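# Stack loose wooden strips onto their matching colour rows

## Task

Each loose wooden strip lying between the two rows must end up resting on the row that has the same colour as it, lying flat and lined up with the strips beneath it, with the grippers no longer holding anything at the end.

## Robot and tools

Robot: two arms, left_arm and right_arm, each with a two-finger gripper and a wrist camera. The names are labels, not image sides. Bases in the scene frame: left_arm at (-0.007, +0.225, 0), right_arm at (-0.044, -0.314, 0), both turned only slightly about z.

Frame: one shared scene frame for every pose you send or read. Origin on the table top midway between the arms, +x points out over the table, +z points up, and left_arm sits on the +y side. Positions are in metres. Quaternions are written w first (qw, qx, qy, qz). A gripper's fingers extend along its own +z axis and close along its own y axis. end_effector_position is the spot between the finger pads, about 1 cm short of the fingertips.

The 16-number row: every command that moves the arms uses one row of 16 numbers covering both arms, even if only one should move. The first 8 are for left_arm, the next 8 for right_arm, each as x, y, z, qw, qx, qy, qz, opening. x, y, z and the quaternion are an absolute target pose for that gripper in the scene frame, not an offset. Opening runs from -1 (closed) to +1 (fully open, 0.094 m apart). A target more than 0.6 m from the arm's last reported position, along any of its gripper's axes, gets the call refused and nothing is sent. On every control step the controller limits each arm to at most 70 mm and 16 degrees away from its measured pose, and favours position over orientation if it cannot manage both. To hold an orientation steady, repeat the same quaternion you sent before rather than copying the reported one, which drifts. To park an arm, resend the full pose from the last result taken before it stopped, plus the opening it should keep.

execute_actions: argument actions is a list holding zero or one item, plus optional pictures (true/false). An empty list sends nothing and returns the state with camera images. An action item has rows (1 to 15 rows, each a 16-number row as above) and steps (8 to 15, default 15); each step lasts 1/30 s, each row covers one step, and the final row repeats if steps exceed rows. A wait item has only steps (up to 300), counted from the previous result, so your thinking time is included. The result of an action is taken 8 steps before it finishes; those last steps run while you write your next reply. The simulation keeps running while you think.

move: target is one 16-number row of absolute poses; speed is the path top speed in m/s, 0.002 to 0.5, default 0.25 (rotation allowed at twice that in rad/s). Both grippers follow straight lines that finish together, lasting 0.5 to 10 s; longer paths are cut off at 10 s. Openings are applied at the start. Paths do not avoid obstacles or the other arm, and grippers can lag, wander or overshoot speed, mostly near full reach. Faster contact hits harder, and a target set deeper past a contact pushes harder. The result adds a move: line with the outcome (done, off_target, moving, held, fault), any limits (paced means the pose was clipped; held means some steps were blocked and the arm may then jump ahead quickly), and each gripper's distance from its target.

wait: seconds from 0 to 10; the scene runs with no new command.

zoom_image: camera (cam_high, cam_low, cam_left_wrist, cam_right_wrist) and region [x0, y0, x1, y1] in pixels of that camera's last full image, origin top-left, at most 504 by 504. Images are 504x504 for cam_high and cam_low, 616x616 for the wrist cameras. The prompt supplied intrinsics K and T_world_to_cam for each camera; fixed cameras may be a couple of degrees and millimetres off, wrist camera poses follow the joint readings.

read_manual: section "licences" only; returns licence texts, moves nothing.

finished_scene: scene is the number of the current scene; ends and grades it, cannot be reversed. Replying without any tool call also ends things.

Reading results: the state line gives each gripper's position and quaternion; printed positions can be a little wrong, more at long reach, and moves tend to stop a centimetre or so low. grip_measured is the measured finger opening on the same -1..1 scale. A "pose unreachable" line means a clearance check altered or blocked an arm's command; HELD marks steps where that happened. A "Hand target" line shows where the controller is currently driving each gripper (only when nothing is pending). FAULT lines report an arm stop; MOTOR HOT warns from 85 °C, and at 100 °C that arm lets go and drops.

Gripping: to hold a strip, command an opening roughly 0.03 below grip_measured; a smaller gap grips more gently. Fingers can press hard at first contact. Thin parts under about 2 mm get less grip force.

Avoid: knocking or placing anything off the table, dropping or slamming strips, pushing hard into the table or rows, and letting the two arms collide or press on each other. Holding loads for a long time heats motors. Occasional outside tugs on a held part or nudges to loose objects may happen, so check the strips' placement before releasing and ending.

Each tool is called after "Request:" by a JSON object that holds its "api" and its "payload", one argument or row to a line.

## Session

Request:
{"api": "execute_actions", "payload": {
  "actions": []
}}

Scene clock: 0.00 s of 6000.00 s.
left_arm: end_effector_position=(+0.6885, +0.6431, +0.3938) grip_measured=+1.000 end_effector_quat_wxyz=(+0.585, +0.126, +0.789, -0.140) | right_arm: end_effector_position=(+0.0737, -0.7048, +0.3627) grip_measured=+1.000 end_effector_quat_wxyz=(+0.629, +0.143, +0.691, -0.326)
Joint positions: left_arm=[ 0.542  2.161  2.357 -0.778  1.044  0.441  0.094] | right_arm=[-1.732  0.911  0.62   0.297 -0.943 -0.269  0.094]
Joint velocities: left_arm=[-0.005  0.005 -0.002 -0.002  0.007 -0.022  0.   ] | right_arm=[ 0.005 -0.005  0.002  0.002 -0.081 -0.081  0.   ]
Motor temperatures (°C, as the motors report them): left_arm=[32 32 33 33 33 30] | right_arm=[31 33 32 30 33 29]
Hand target (left_arm): +0.691, +0.645, +0.400; +0.590, +0.131, +0.786, -0.134
Hand target (right_arm): +0.074, -0.708, +0.376; +0.630, +0.134, +0.687, -0.335
camera_calibration (this result's frames):
cam_left_wrist: T_world_to_cam=[[-0.361308, -0.930585, 0.0588993, 0.825452], [-0.749821, 0.252415, -0.611601, 0.597971], [0.554279, -0.26514, -0.788971, 0.219829], [0, 0, 0, 1]] pos_world=[0.624767, 0.675501, 0.49054]
cam_right_wrist: T_world_to_cam=[[-0.617287, -0.743967, 0.25587, -0.574457], [-0.576101, 0.205957, -0.791005, 0.477426], [0.535784, -0.635684, -0.555735, -0.163672], [0, 0, 0, 1]] pos_world=[0.00813335, -0.62975, 0.433675]

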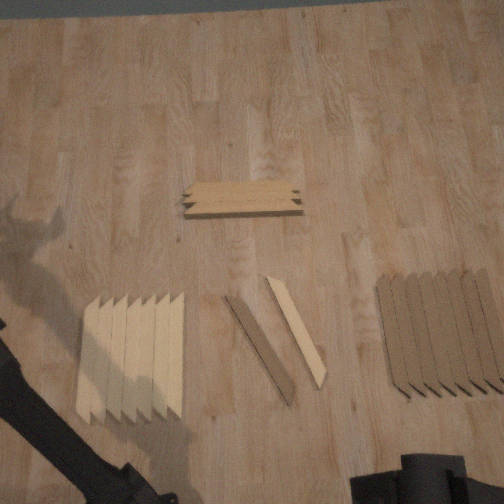

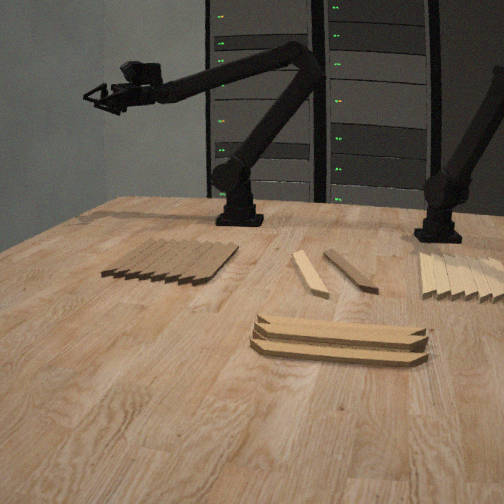

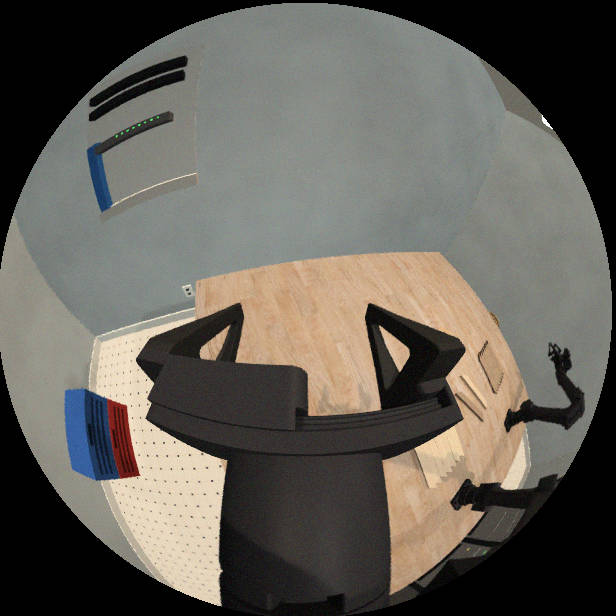

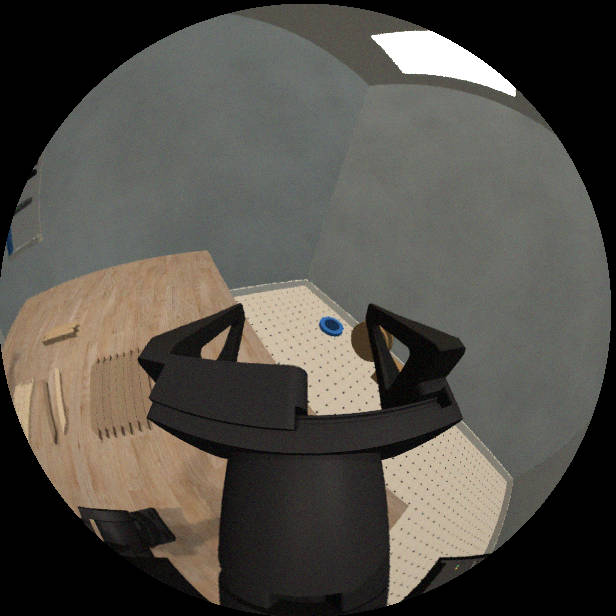

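Request:
{"api": "move", "payload": {
  "target": [0.3,0.35,0.15,0,-0.178,0.984,0,0.2,0.305,0.008,0.065,0,-0.225,0.974,0,0.2],
  "speed": 0.3
}}

action 0: the call puts the target (right_arm/x, right_arm/y, right_arm/z) 0.754 m from right_arm's end_effector_position in the last result along the gripper's own y axis as it stood there; a target may be at most 0.6 m away along each of those axes, so nothing of the call was run and nothing moved. Command a nearer target, and go on from there in a later call.

Request:
{"api": "move", "payload": {
  "target": [0.35,0.45,0.22,0,-0.178,0.984,0,0.2,0.28,-0.3,0.2,0,-0.225,0.974,0,0.2],
  "speed": 0.35
}}

Request:
{"api": "move", "payload": {
  "target": [0.3,0.33,0.13,0,-0.178,0.984,0,0.2,0.305,0.008,0.06,0,-0.225,0.974,0,0.2],
  "speed": 0.3
}}

Scene clock: 3.63 s of 6000.00 s.
left_arm: end_effector_position=(+0.3648, +0.4534, +0.2170) grip_measured=+0.202 end_effector_quat_wxyz=(+0.007, -0.172, +0.985, -0.009) | right_arm: end_effector_position=(+0.2673, -0.3016, +0.1767) grip_measured=+0.203 end_effector_quat_wxyz=(-0.025, -0.236, +0.971, -0.001)
Joint positions: left_arm=[ 0.376  1.483  1.349 -1.431  0.021  0.213  0.056] | right_arm=[-0.062  1.21   0.981 -1.39   0.011 -0.43   0.056]
Joint velocities: left_arm=[-0.005 -0.005 -0.012 -0.017  0.007 -0.051  0.   ] | right_arm=[-0.015 -0.005  0.002 -0.007  0.037  0.037 -0.001]
Motor temperatures (°C, as the motors report them): left_arm=[32 33 34 33 33 30] | right_arm=[31 33 34 30 33 29]
Hand target (left_arm): +0.360, +0.447, +0.216; -0.003, -0.175, +0.984, -0.010
Hand target (right_arm): +0.281, -0.298, +0.199; -0.000, -0.233, +0.973, -0.004
Off the commanded pose (left_arm): 0.015 m, 1 deg.
Off the commanded pose (right_arm): 0.027 m, 3 deg.
Kept back: nothing.
move: off_target (left_arm, right_arm)
camera_calibration (this result's frames):
cam_left_wrist: T_world_to_cam=[[0.327237, -0.944836, 0.0141689, 0.307386], [-0.771629, -0.258533, 0.581162, 0.275779], [-0.54544, -0.201111, -0.813664, 0.587013], [0, 0, 0, 1]] pos_world=[0.432392, 0.479782, 0.313004]
cam_right_wrist: T_world_to_cam=[[0.445245, -0.895408, 0.00113603, -0.392073], [-0.703748, -0.349156, 0.618731, -0.0236121], [-0.55362, -0.276286, -0.785602, 0.3258], [0, 0, 0, 1]] pos_world=[0.338321, -0.269296, 0.271004]

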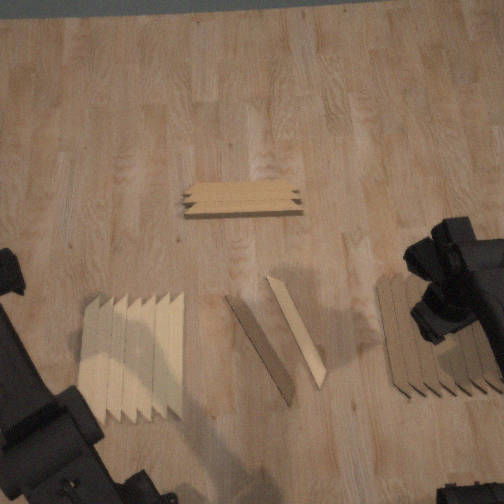

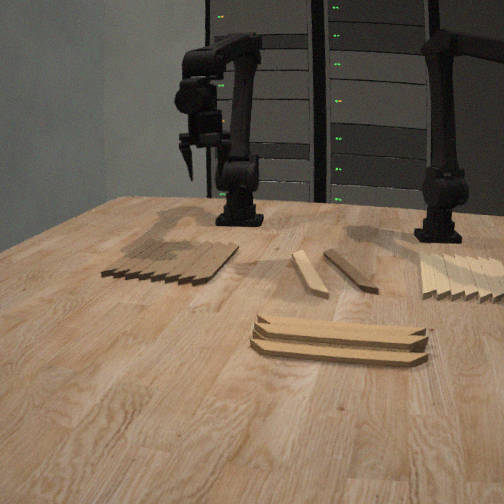

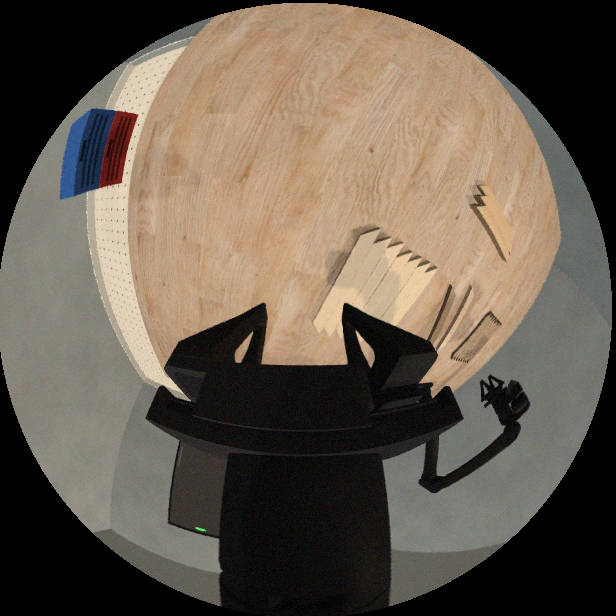

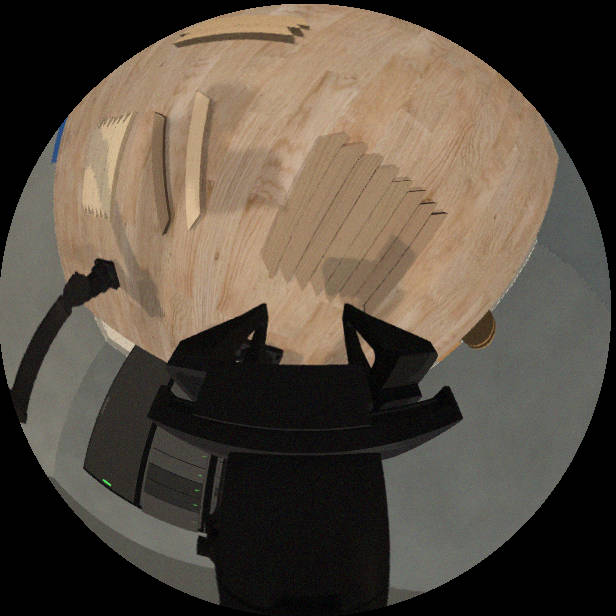

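Scene clock: 5.30 s of 6000.00 s.
left_arm: end_effector_position=(+0.3019, +0.3274, +0.1309) grip_measured=+0.202 end_effector_quat_wxyz=(-0.008, -0.175, +0.985, -0.007) | right_arm: end_effector_position=(+0.2866, -0.0061, +0.0462) grip_measured=+0.203 end_effector_quat_wxyz=(-0.018, -0.232, +0.973, -0.010)
Joint positions: left_arm=[ 0.143  1.266  0.903 -1.227  0.011 -0.024  0.056] | right_arm=[ 0.641  1.704  1.138 -1.045 -0.     0.281  0.056]
Joint velocities: left_arm=[-0.005  0.005  0.012  0.007 -0.051  0.007  0.001] | right_arm=[-0.015 -0.024 -0.012  0.007 -0.037  0.051 -0.001]
Motor temperatures (°C, as the motors report them): left_arm=[32 33 34 33 33 30] | right_arm=[31 33 34 30 33 29]
Hand target (left_arm): +0.304, +0.327, +0.130; -0.000, -0.178, +0.984, -0.004
Hand target (right_arm): +0.302, +0.008, +0.059; +0.004, -0.225, +0.974, +0.000
Off the commanded pose (left_arm): 0.003 m, 1 deg.
Off the commanded pose (right_arm): 0.027 m, 2 deg.
Kept back: nothing.
move: off_target (right_arm)
camera_calibration (this result's frames):
cam_left_wrist: T_world_to_cam=[[0.331434, -0.94346, 0.00587389, 0.209488], [-0.752663, -0.260643, 0.604618, 0.236579], [-0.568902, -0.204812, -0.796494, 0.463318], [0, 0, 0, 1]] pos_world=[0.372216, 0.3542, 0.224759]
cam_right_wrist: T_world_to_cam=[[0.438361, -0.898542, 0.0214969, -0.134908], [-0.716825, -0.33508, 0.61146, 0.178082], [-0.542219, -0.28345, -0.790983, 0.312491], [0, 0, 0, 1]] pos_world=[0.356231, 0.0270272, 0.141186]

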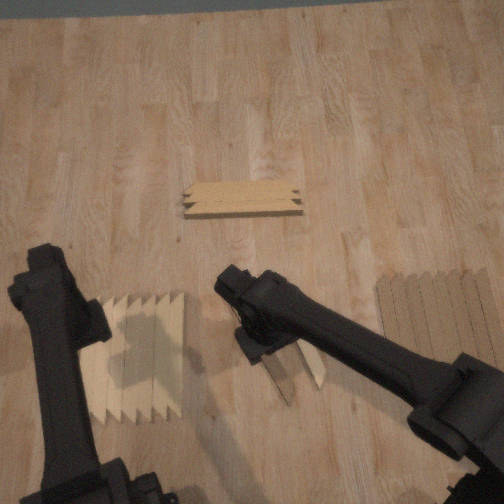

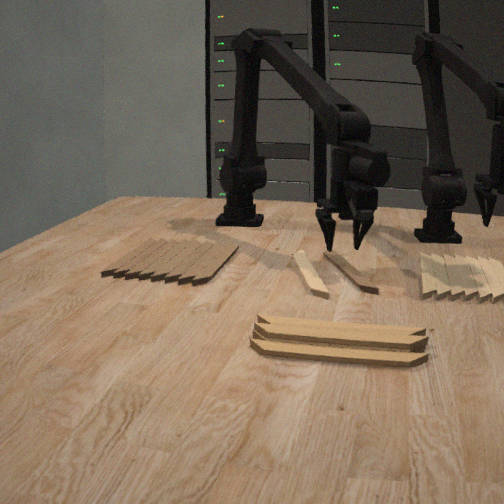

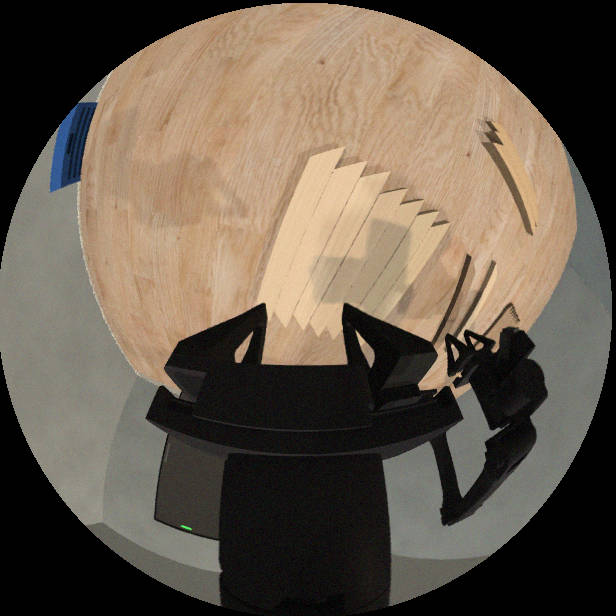

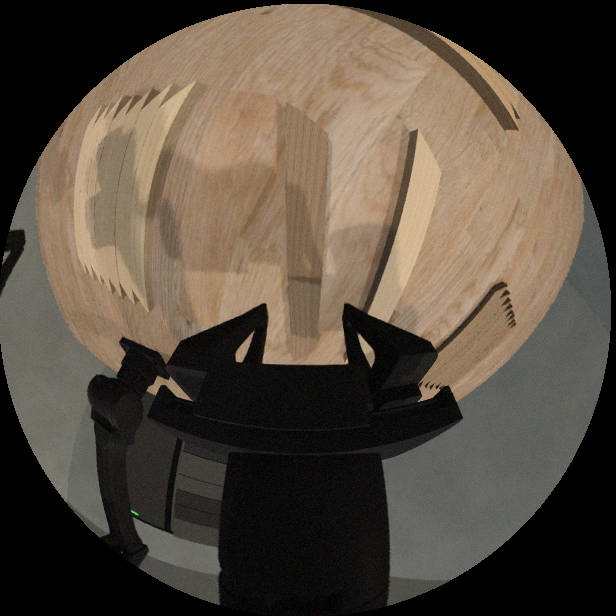

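Request:
{"api": "move", "payload": {
  "target": [0.3,0.33,0.13,0,-0.178,0.984,0,0.2,0.302,-0.004,-0.001,0,-0.23,0.973,0,0.1],
  "speed": 0.06
}}

Request:
{"api": "move", "payload": {
  "target": [0.3,0.33,0.13,0,-0.178,0.984,0,0.2,0.302,-0.004,-0.001,0,-0.23,0.973,0,-0.5]
}}

Scene clock: 6.83 s of 6000.00 s.
left_arm: end_effector_position=(+0.3014, +0.3286, +0.1332) grip_measured=+0.202 end_effector_quat_wxyz=(-0.005, -0.175, +0.985, -0.002) | right_arm: end_effector_position=(+0.2991, +0.0028, +0.0086) grip_measured=+0.103 end_effector_quat_wxyz=(+0.005, -0.231, +0.973, +0.003)
Joint positions: left_arm=[ 0.143  1.258  0.903 -1.227  0.003 -0.026  0.056] | right_arm=[ 0.637  1.768  1.108 -0.9   -0.     0.28   0.052]
Joint velocities: left_arm=[-0.005  0.005  0.012  0.017 -0.022 -0.11   0.001] | right_arm=[-0.005 -0.005 -0.007 -0.007  0.007  0.007 -0.001]
Motor temperatures (°C, as the motors report them): left_arm=[32 33 34 33 33 30] | right_arm=[31 33 34 30 33 29]
Hand target (left_arm): +0.300, +0.330, +0.130; -0.000, -0.178, +0.984, +0.000
Hand target (right_arm): +0.301, -0.005, -0.001; -0.000, -0.230, +0.973, -0.000
Off the commanded pose (left_arm): 0.004 m, 1 deg.
Off the commanded pose (right_arm): 0.012 m, 1 deg.
Kept back: nothing.
move: off_target (right_arm)
camera_calibration (this result's frames):
cam_left_wrist: T_world_to_cam=[[0.332757, -0.943011, -0.00168627, 0.211247], [-0.755154, -0.267538, 0.59847, 0.239019], [-0.564815, -0.197871, -0.801144, 0.462269], [0, 0, 0, 1]] pos_world=[0.371298, 0.354625, 0.227654]
cam_right_wrist: T_world_to_cam=[[0.435088, -0.900365, 0.00648546, -0.130433], [-0.740222, -0.353582, 0.571884, 0.220397], [-0.512611, -0.25362, -0.820309, 0.283326], [0, 0, 0, 1]] pos_world=[0.365129, 0.0323484, 0.10722]

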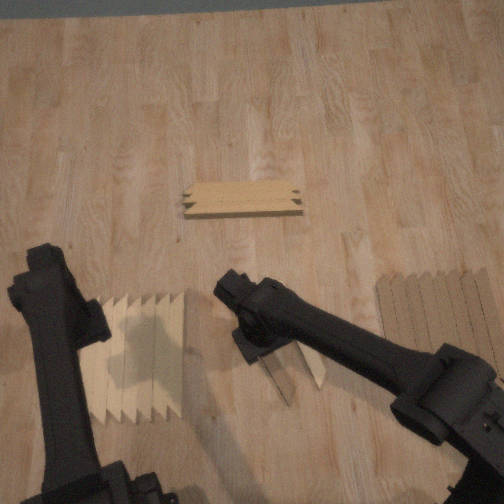

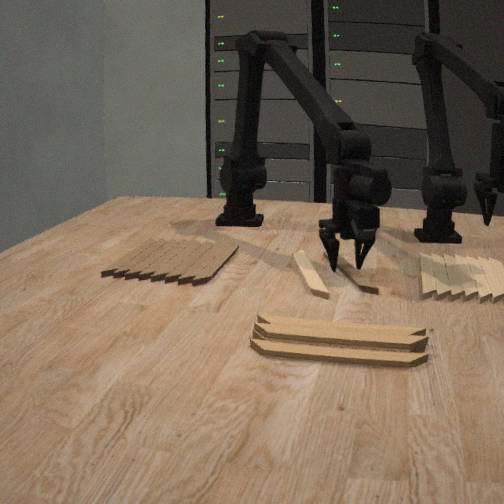

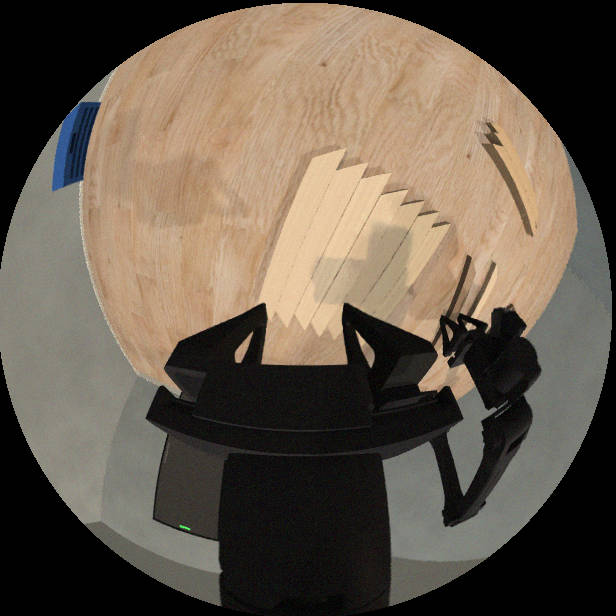

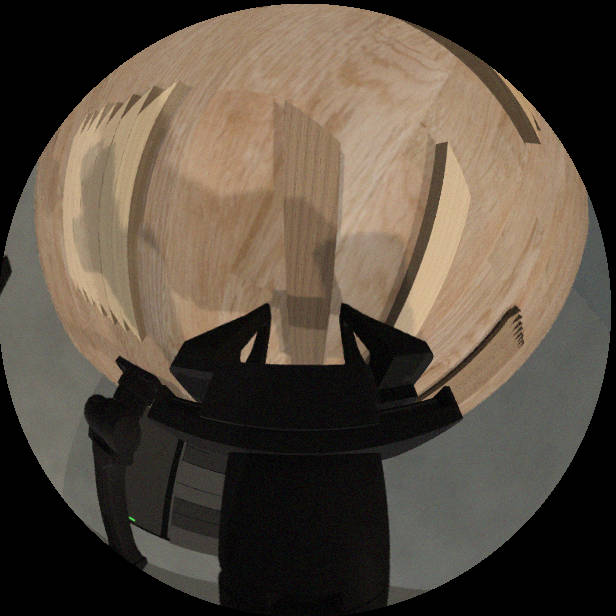

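Scene clock: 7.53 s of 6000.00 s.
left_arm: end_effector_position=(+0.3014, +0.3286, +0.1332) grip_measured=+0.202 end_effector_quat_wxyz=(-0.005, -0.175, +0.985, -0.002) | right_arm: end_effector_position=(+0.2991, +0.0028, +0.0086) grip_measured=-0.453 end_effector_quat_wxyz=(+0.005, -0.231, +0.973, +0.003)
Joint positions: left_arm=[ 0.143  1.258  0.903 -1.227  0.003 -0.026  0.056] | right_arm=[ 0.637  1.768  1.108 -0.9   -0.     0.28   0.026]
Joint velocities: left_arm=[-0.005 -0.005  0.002 -0.022 -0.022 -0.022 -0.001] | right_arm=[-0.005 -0.005  0.007  0.007  0.007  0.007 -0.001]
Motor temperatures (°C, as the motors report them): left_arm=[32 33 34 33 33 30] | right_arm=[31 33 34 30 33 29]
Hand target (left_arm): +0.300, +0.330, +0.130; -0.000, -0.178, +0.984, +0.000
Hand target (right_arm): +0.302, -0.004, -0.001; -0.000, -0.230, +0.973, -0.000
Off the commanded pose (left_arm): 0.004 m, 1 deg.
Off the commanded pose (right_arm): 0.012 m, 1 deg.
Kept back: nothing.
move: off_target (right_arm)
camera_calibration (this result's frames):
cam_left_wrist: T_world_to_cam=[[0.332757, -0.943011, -0.00168627, 0.211247], [-0.755154, -0.267538, 0.59847, 0.239019], [-0.564815, -0.197871, -0.801144, 0.462269], [0, 0, 0, 1]] pos_world=[0.371298, 0.354625, 0.227654]
cam_right_wrist: T_world_to_cam=[[0.435431, -0.900199, 0.00648927, -0.130536], [-0.740089, -0.353863, 0.571883, 0.220358], [-0.512512, -0.253818, -0.82031, 0.283297], [0, 0, 0, 1]] pos_world=[0.365117, 0.0323738, 0.10722]

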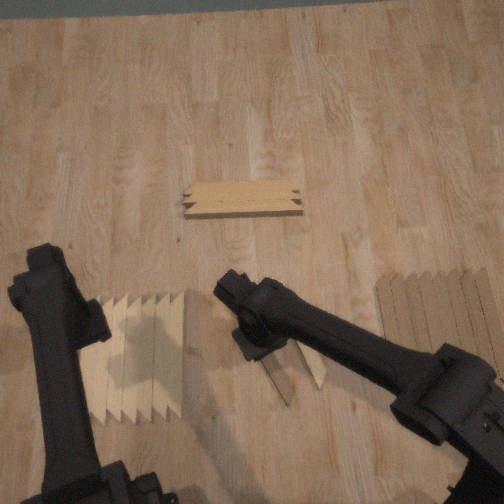

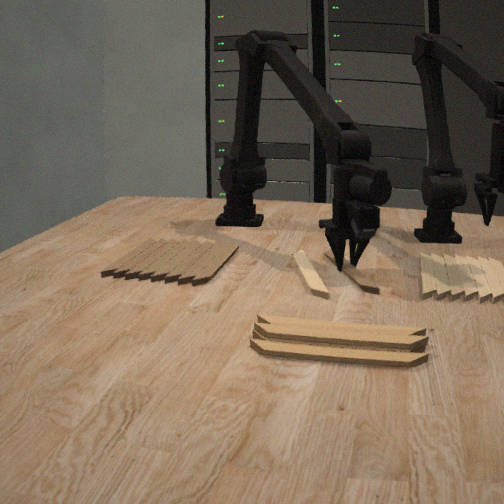

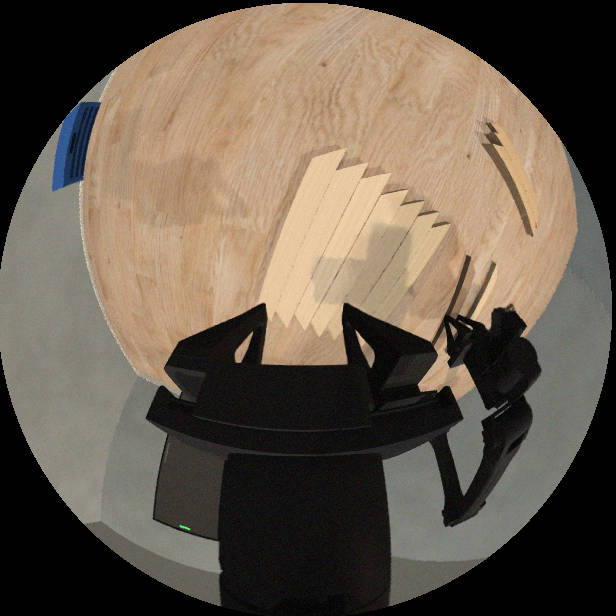

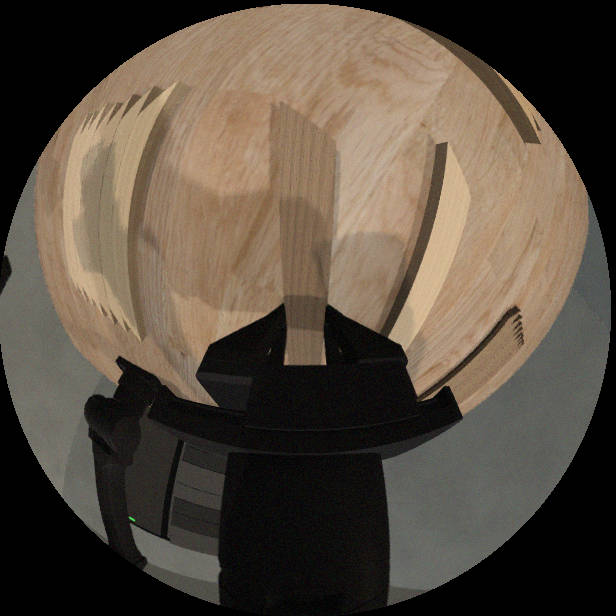

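Request:
{"api": "move", "payload": {
  "target": [0.3,0.33,0.13,0,-0.178,0.984,0,0.2,0.302,-0.01,0.08,0,-0.23,0.973,0,-0.5],
  "speed": 0.2
}}

Request:
{"api": "move", "payload": {
  "target": [0.32,0.1,0.09,0,-0.178,0.984,0,0.2,0.29,-0.421,0.065,0,-0.008,1,0,-0.5],
  "speed": 0.3
}}

Request:
{"api": "move", "payload": {
  "target": [0.35,-0.083,0.055,0,-0.178,0.984,0,0.2,0.29,-0.421,0.029,0,-0.008,1,0,-0.5],
  "speed": 0.2
}}

Request:
{"api": "zoom_image", "payload": {
  "camera": "cam_right_wrist",
  "region": [200,70,430,330]
}}

Scene clock: 19.83 s of 6000.00 s.
left_arm: end_effector_position=(+0.3014, +0.3286, +0.1332) grip_measured=+0.202 end_effector_quat_wxyz=(-0.005, -0.175, +0.985, -0.002) | right_arm: end_effector_position=(+0.2866, -0.0156, +0.0674) grip_measured=-0.453 end_effector_quat_wxyz=(-0.012, -0.230, +0.973, -0.006)
Joint positions: left_arm=[ 0.143  1.258  0.903 -1.227  0.003 -0.026  0.056] | right_arm=[ 0.626  1.652  1.133 -1.08  -0.     0.269  0.026]
Joint velocities: left_arm=[-0.005 -0.005  0.002 -0.012 -0.022  0.022 -0.   ] | right_arm=[-0.005  0.005  0.017 -0.002  0.095 -0.095  0.001]
Motor temperatures (°C, as the motors report them): left_arm=[32 33 35 33 33 30] | right_arm=[31 34 34 30 33 29]
Hand target (left_arm): +0.300, +0.330, +0.130; -0.000, -0.178, +0.984, +0.000
Hand target (right_arm): +0.302, -0.010, +0.080; -0.000, -0.230, +0.973, -0.000
Off the commanded pose (left_arm): 0.004 m, 1 deg.
Off the commanded pose (right_arm): 0.021 m, 2 deg.
Kept back: nothing.
After step 90, 8.43 s passed at rest.
move: off_target (right_arm)
camera_calibration (this result's frames):
cam_left_wrist: T_world_to_cam=[[0.332757, -0.943011, -0.00168627, 0.211247], [-0.755154, -0.267538, 0.59847, 0.239019], [-0.564815, -0.197871, -0.801144, 0.462269], [0, 0, 0, 1]] pos_world=[0.371298, 0.354625, 0.227654]
cam_right_wrist: T_world_to_cam=[[0.434733, -0.900395, 0.0171853, -0.142617], [-0.724088, -0.338134, 0.601134, 0.164611], [-0.535447, -0.273777, -0.798963, 0.325342], [0, 0, 0, 1]] pos_world=[0.355397, 0.0163195, 0.163434]

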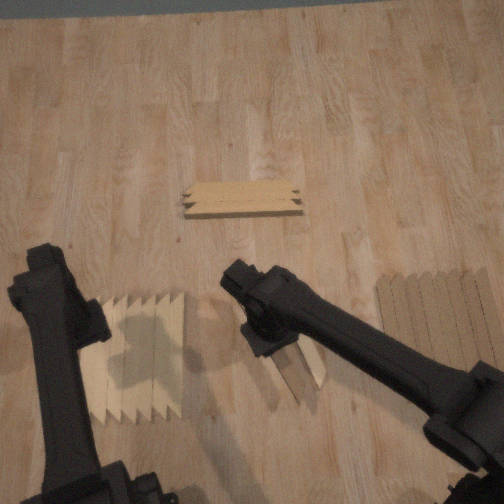

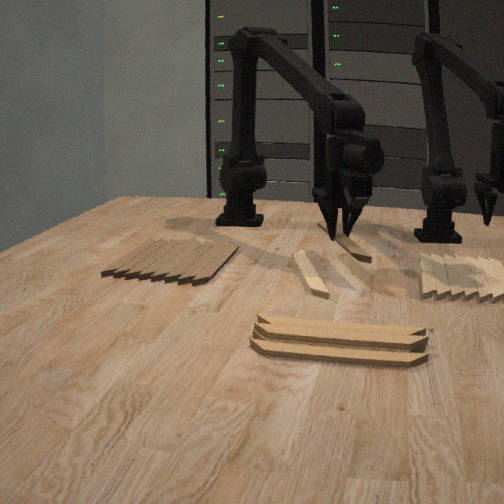

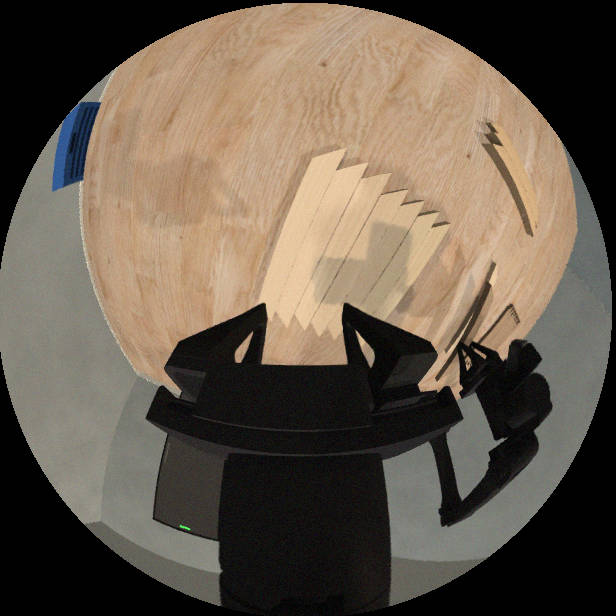

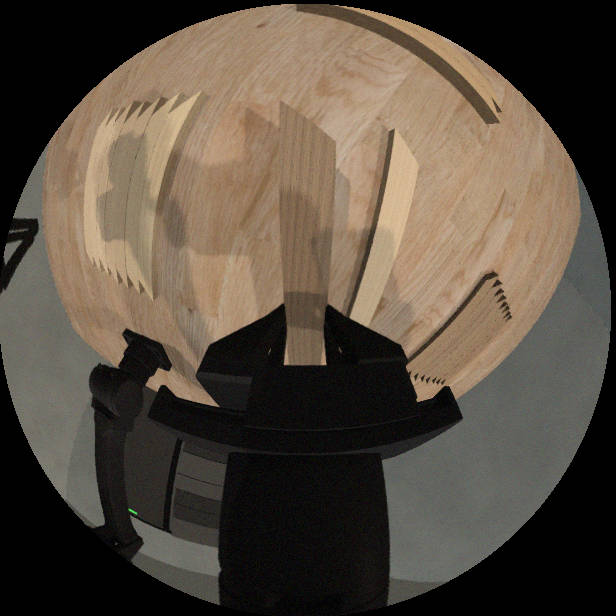

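Scene clock: 21.80 s of 6000.00 s.
left_arm: end_effector_position=(+0.3053, +0.1006, +0.0814) grip_measured=+0.202 end_effector_quat_wxyz=(-0.023, -0.172, +0.985, +0.003) | right_arm: end_effector_position=(+0.2721, -0.4176, +0.0583) grip_measured=-0.453 end_effector_quat_wxyz=(-0.024, +0.001, +1.000, +0.004)
Joint positions: left_arm=[-0.552  1.374  0.859 -1.098  0.019 -0.714  0.056] | right_arm=[-0.421  1.406  0.819 -1.032  0.008 -0.31   0.026]
Joint velocities: left_arm=[-0.015  0.015  0.007  0.012  0.037 -0.051  0.   ] | right_arm=[-0.005 -0.005 -0.007  0.007  0.022 -0.007 -0.001]
Motor temperatures (°C, as the motors report them): left_arm=[32 33 35 33 33 30] | right_arm=[31 34 34 30 33 29]
Hand target (left_arm): +0.323, +0.094, +0.090; -0.004, -0.178, +0.984, -0.009
Hand target (right_arm): +0.289, -0.422, +0.066; -0.005, -0.008, +1.000, -0.000
Off the commanded pose (left_arm): 0.017 m, 3 deg.
Off the commanded pose (right_arm): 0.019 m, 3 deg.
Kept back: nothing.
move: off_target (left_arm, right_arm)
camera_calibration (this result's frames):
cam_left_wrist: T_world_to_cam=[[0.326499, -0.945028, -0.0179025, -0.0017032], [-0.734022, -0.26544, 0.625102, 0.203101], [-0.595491, -0.190954, -0.780337, 0.384857], [0, 0, 0, 1]] pos_world=[0.378816, 0.125792, 0.173329]
cam_right_wrist: T_world_to_cam=[[-0.0169622, -0.999851, 0.00332447, -0.415913], [-0.7857, 0.0153854, 0.618416, 0.187019], [-0.618375, 0.00787767, -0.785844, 0.339643], [0, 0, 0, 1]] pos_world=[0.349912, -0.421404, 0.152634]

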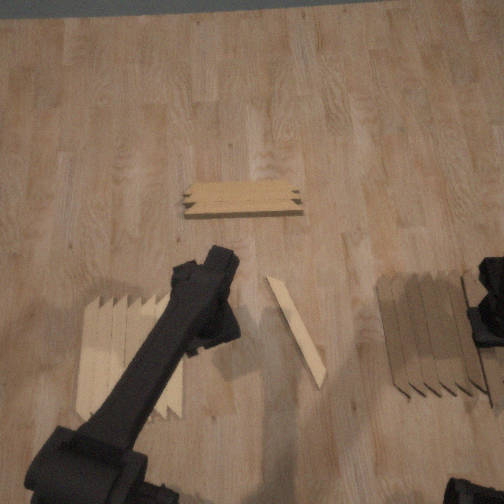

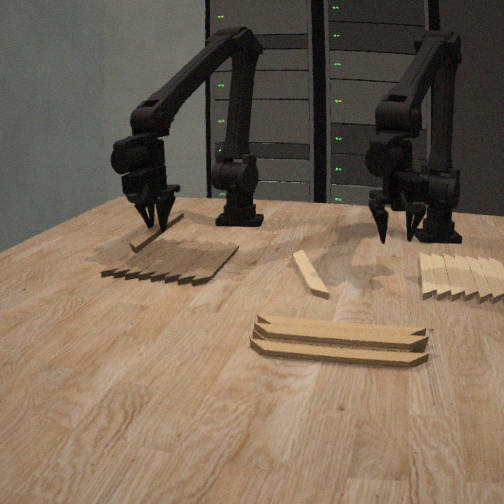

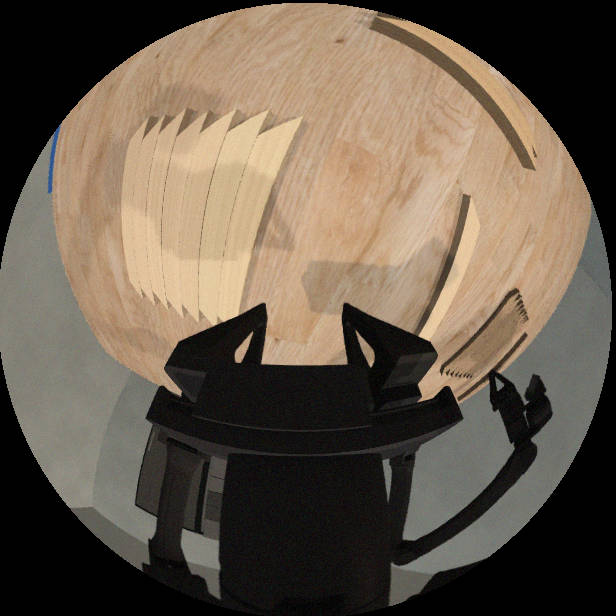

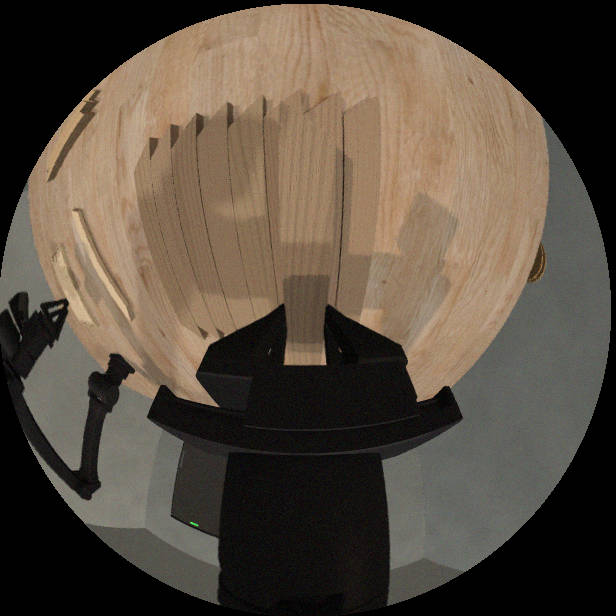

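Scene clock: 23.23 s of 6000.00 s.
left_arm: end_effector_position=(+0.3324, -0.0698, +0.0457) grip_measured=+0.202 end_effector_quat_wxyz=(-0.021, -0.172, +0.985, +0.015) | right_arm: end_effector_position=(+0.2912, -0.4232, +0.0356) grip_measured=-0.453 end_effector_quat_wxyz=(+0.003, +0.000, +1.000, -0.003)
Joint positions: left_arm=[-0.893  1.706  1.138 -1.053  0.013 -1.055  0.056] | right_arm=[-0.421  1.463  0.807 -0.908  0.004 -0.312  0.026]
Joint velocities: left_arm=[-0.015  0.005 -0.007 -0.007 -0.007 -0.051 -0.   ] | right_arm=[-0.005  0.005 -0.007  0.022  0.007  0.022 -0.   ]
Motor temperatures (°C, as the motors report them): left_arm=[32 33 35 33 33 30] | right_arm=[31 34 34 30 33 29]
Hand target (left_arm): +0.350, -0.084, +0.055; -0.004, -0.178, +0.984, -0.003
Hand target (right_arm): +0.289, -0.421, +0.029; +0.000, -0.008, +1.000, -0.000
Off the commanded pose (left_arm): 0.024 m, 3 deg.
Off the commanded pose (right_arm): 0.007 m, 1 deg.
Kept back: nothing.
move: off_target (left_arm)
camera_calibration (this result's frames):
cam_left_wrist: T_world_to_cam=[[0.325519, -0.944626, -0.041455, -0.170813], [-0.734537, -0.280243, 0.617996, 0.199551], [-0.595393, -0.170719, -0.785088, 0.342187], [0, 0, 0, 1]] pos_world=[0.405916, -0.0470142, 0.138244]
cam_right_wrist: T_world_to_cam=[[-0.0152596, -0.999755, 0.0160391, -0.421983], [-0.817582, 0.0217102, 0.575403, 0.229701], [-0.57561, -0.00433282, -0.817713, 0.317157], [0, 0, 0, 1]] pos_world=[0.363919, -0.425492, 0.133941]

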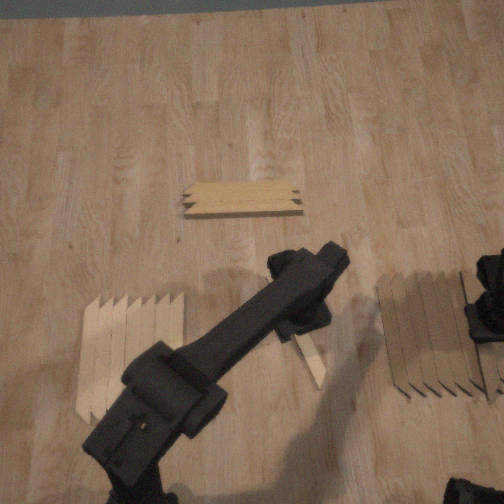

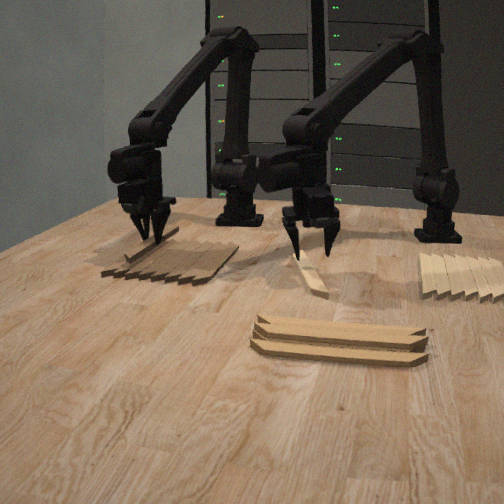

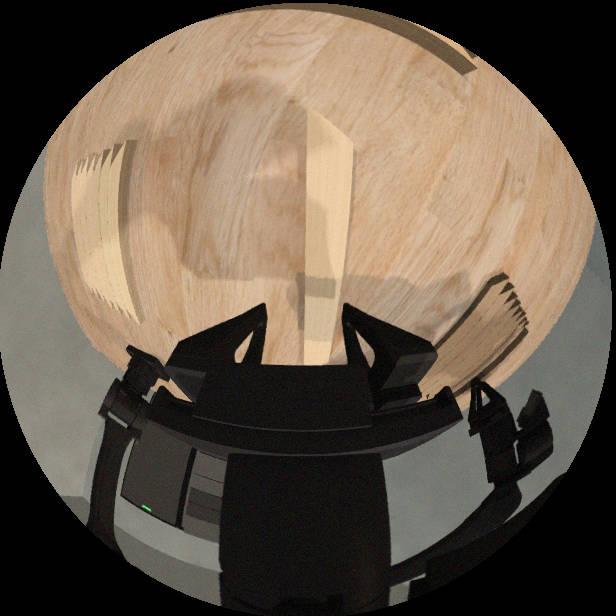

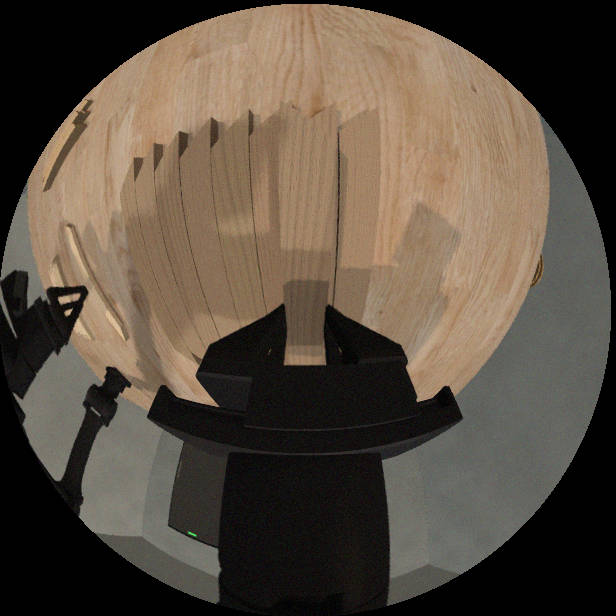

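Region (200, 70, 430, 330) of cam_right_wrist's 616x616 image, scaled by 1.938, with more detail than that image has; it fills the left 446 columns of this view, and the rest is white.

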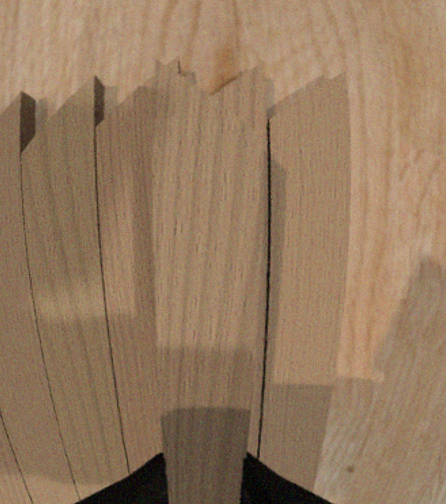

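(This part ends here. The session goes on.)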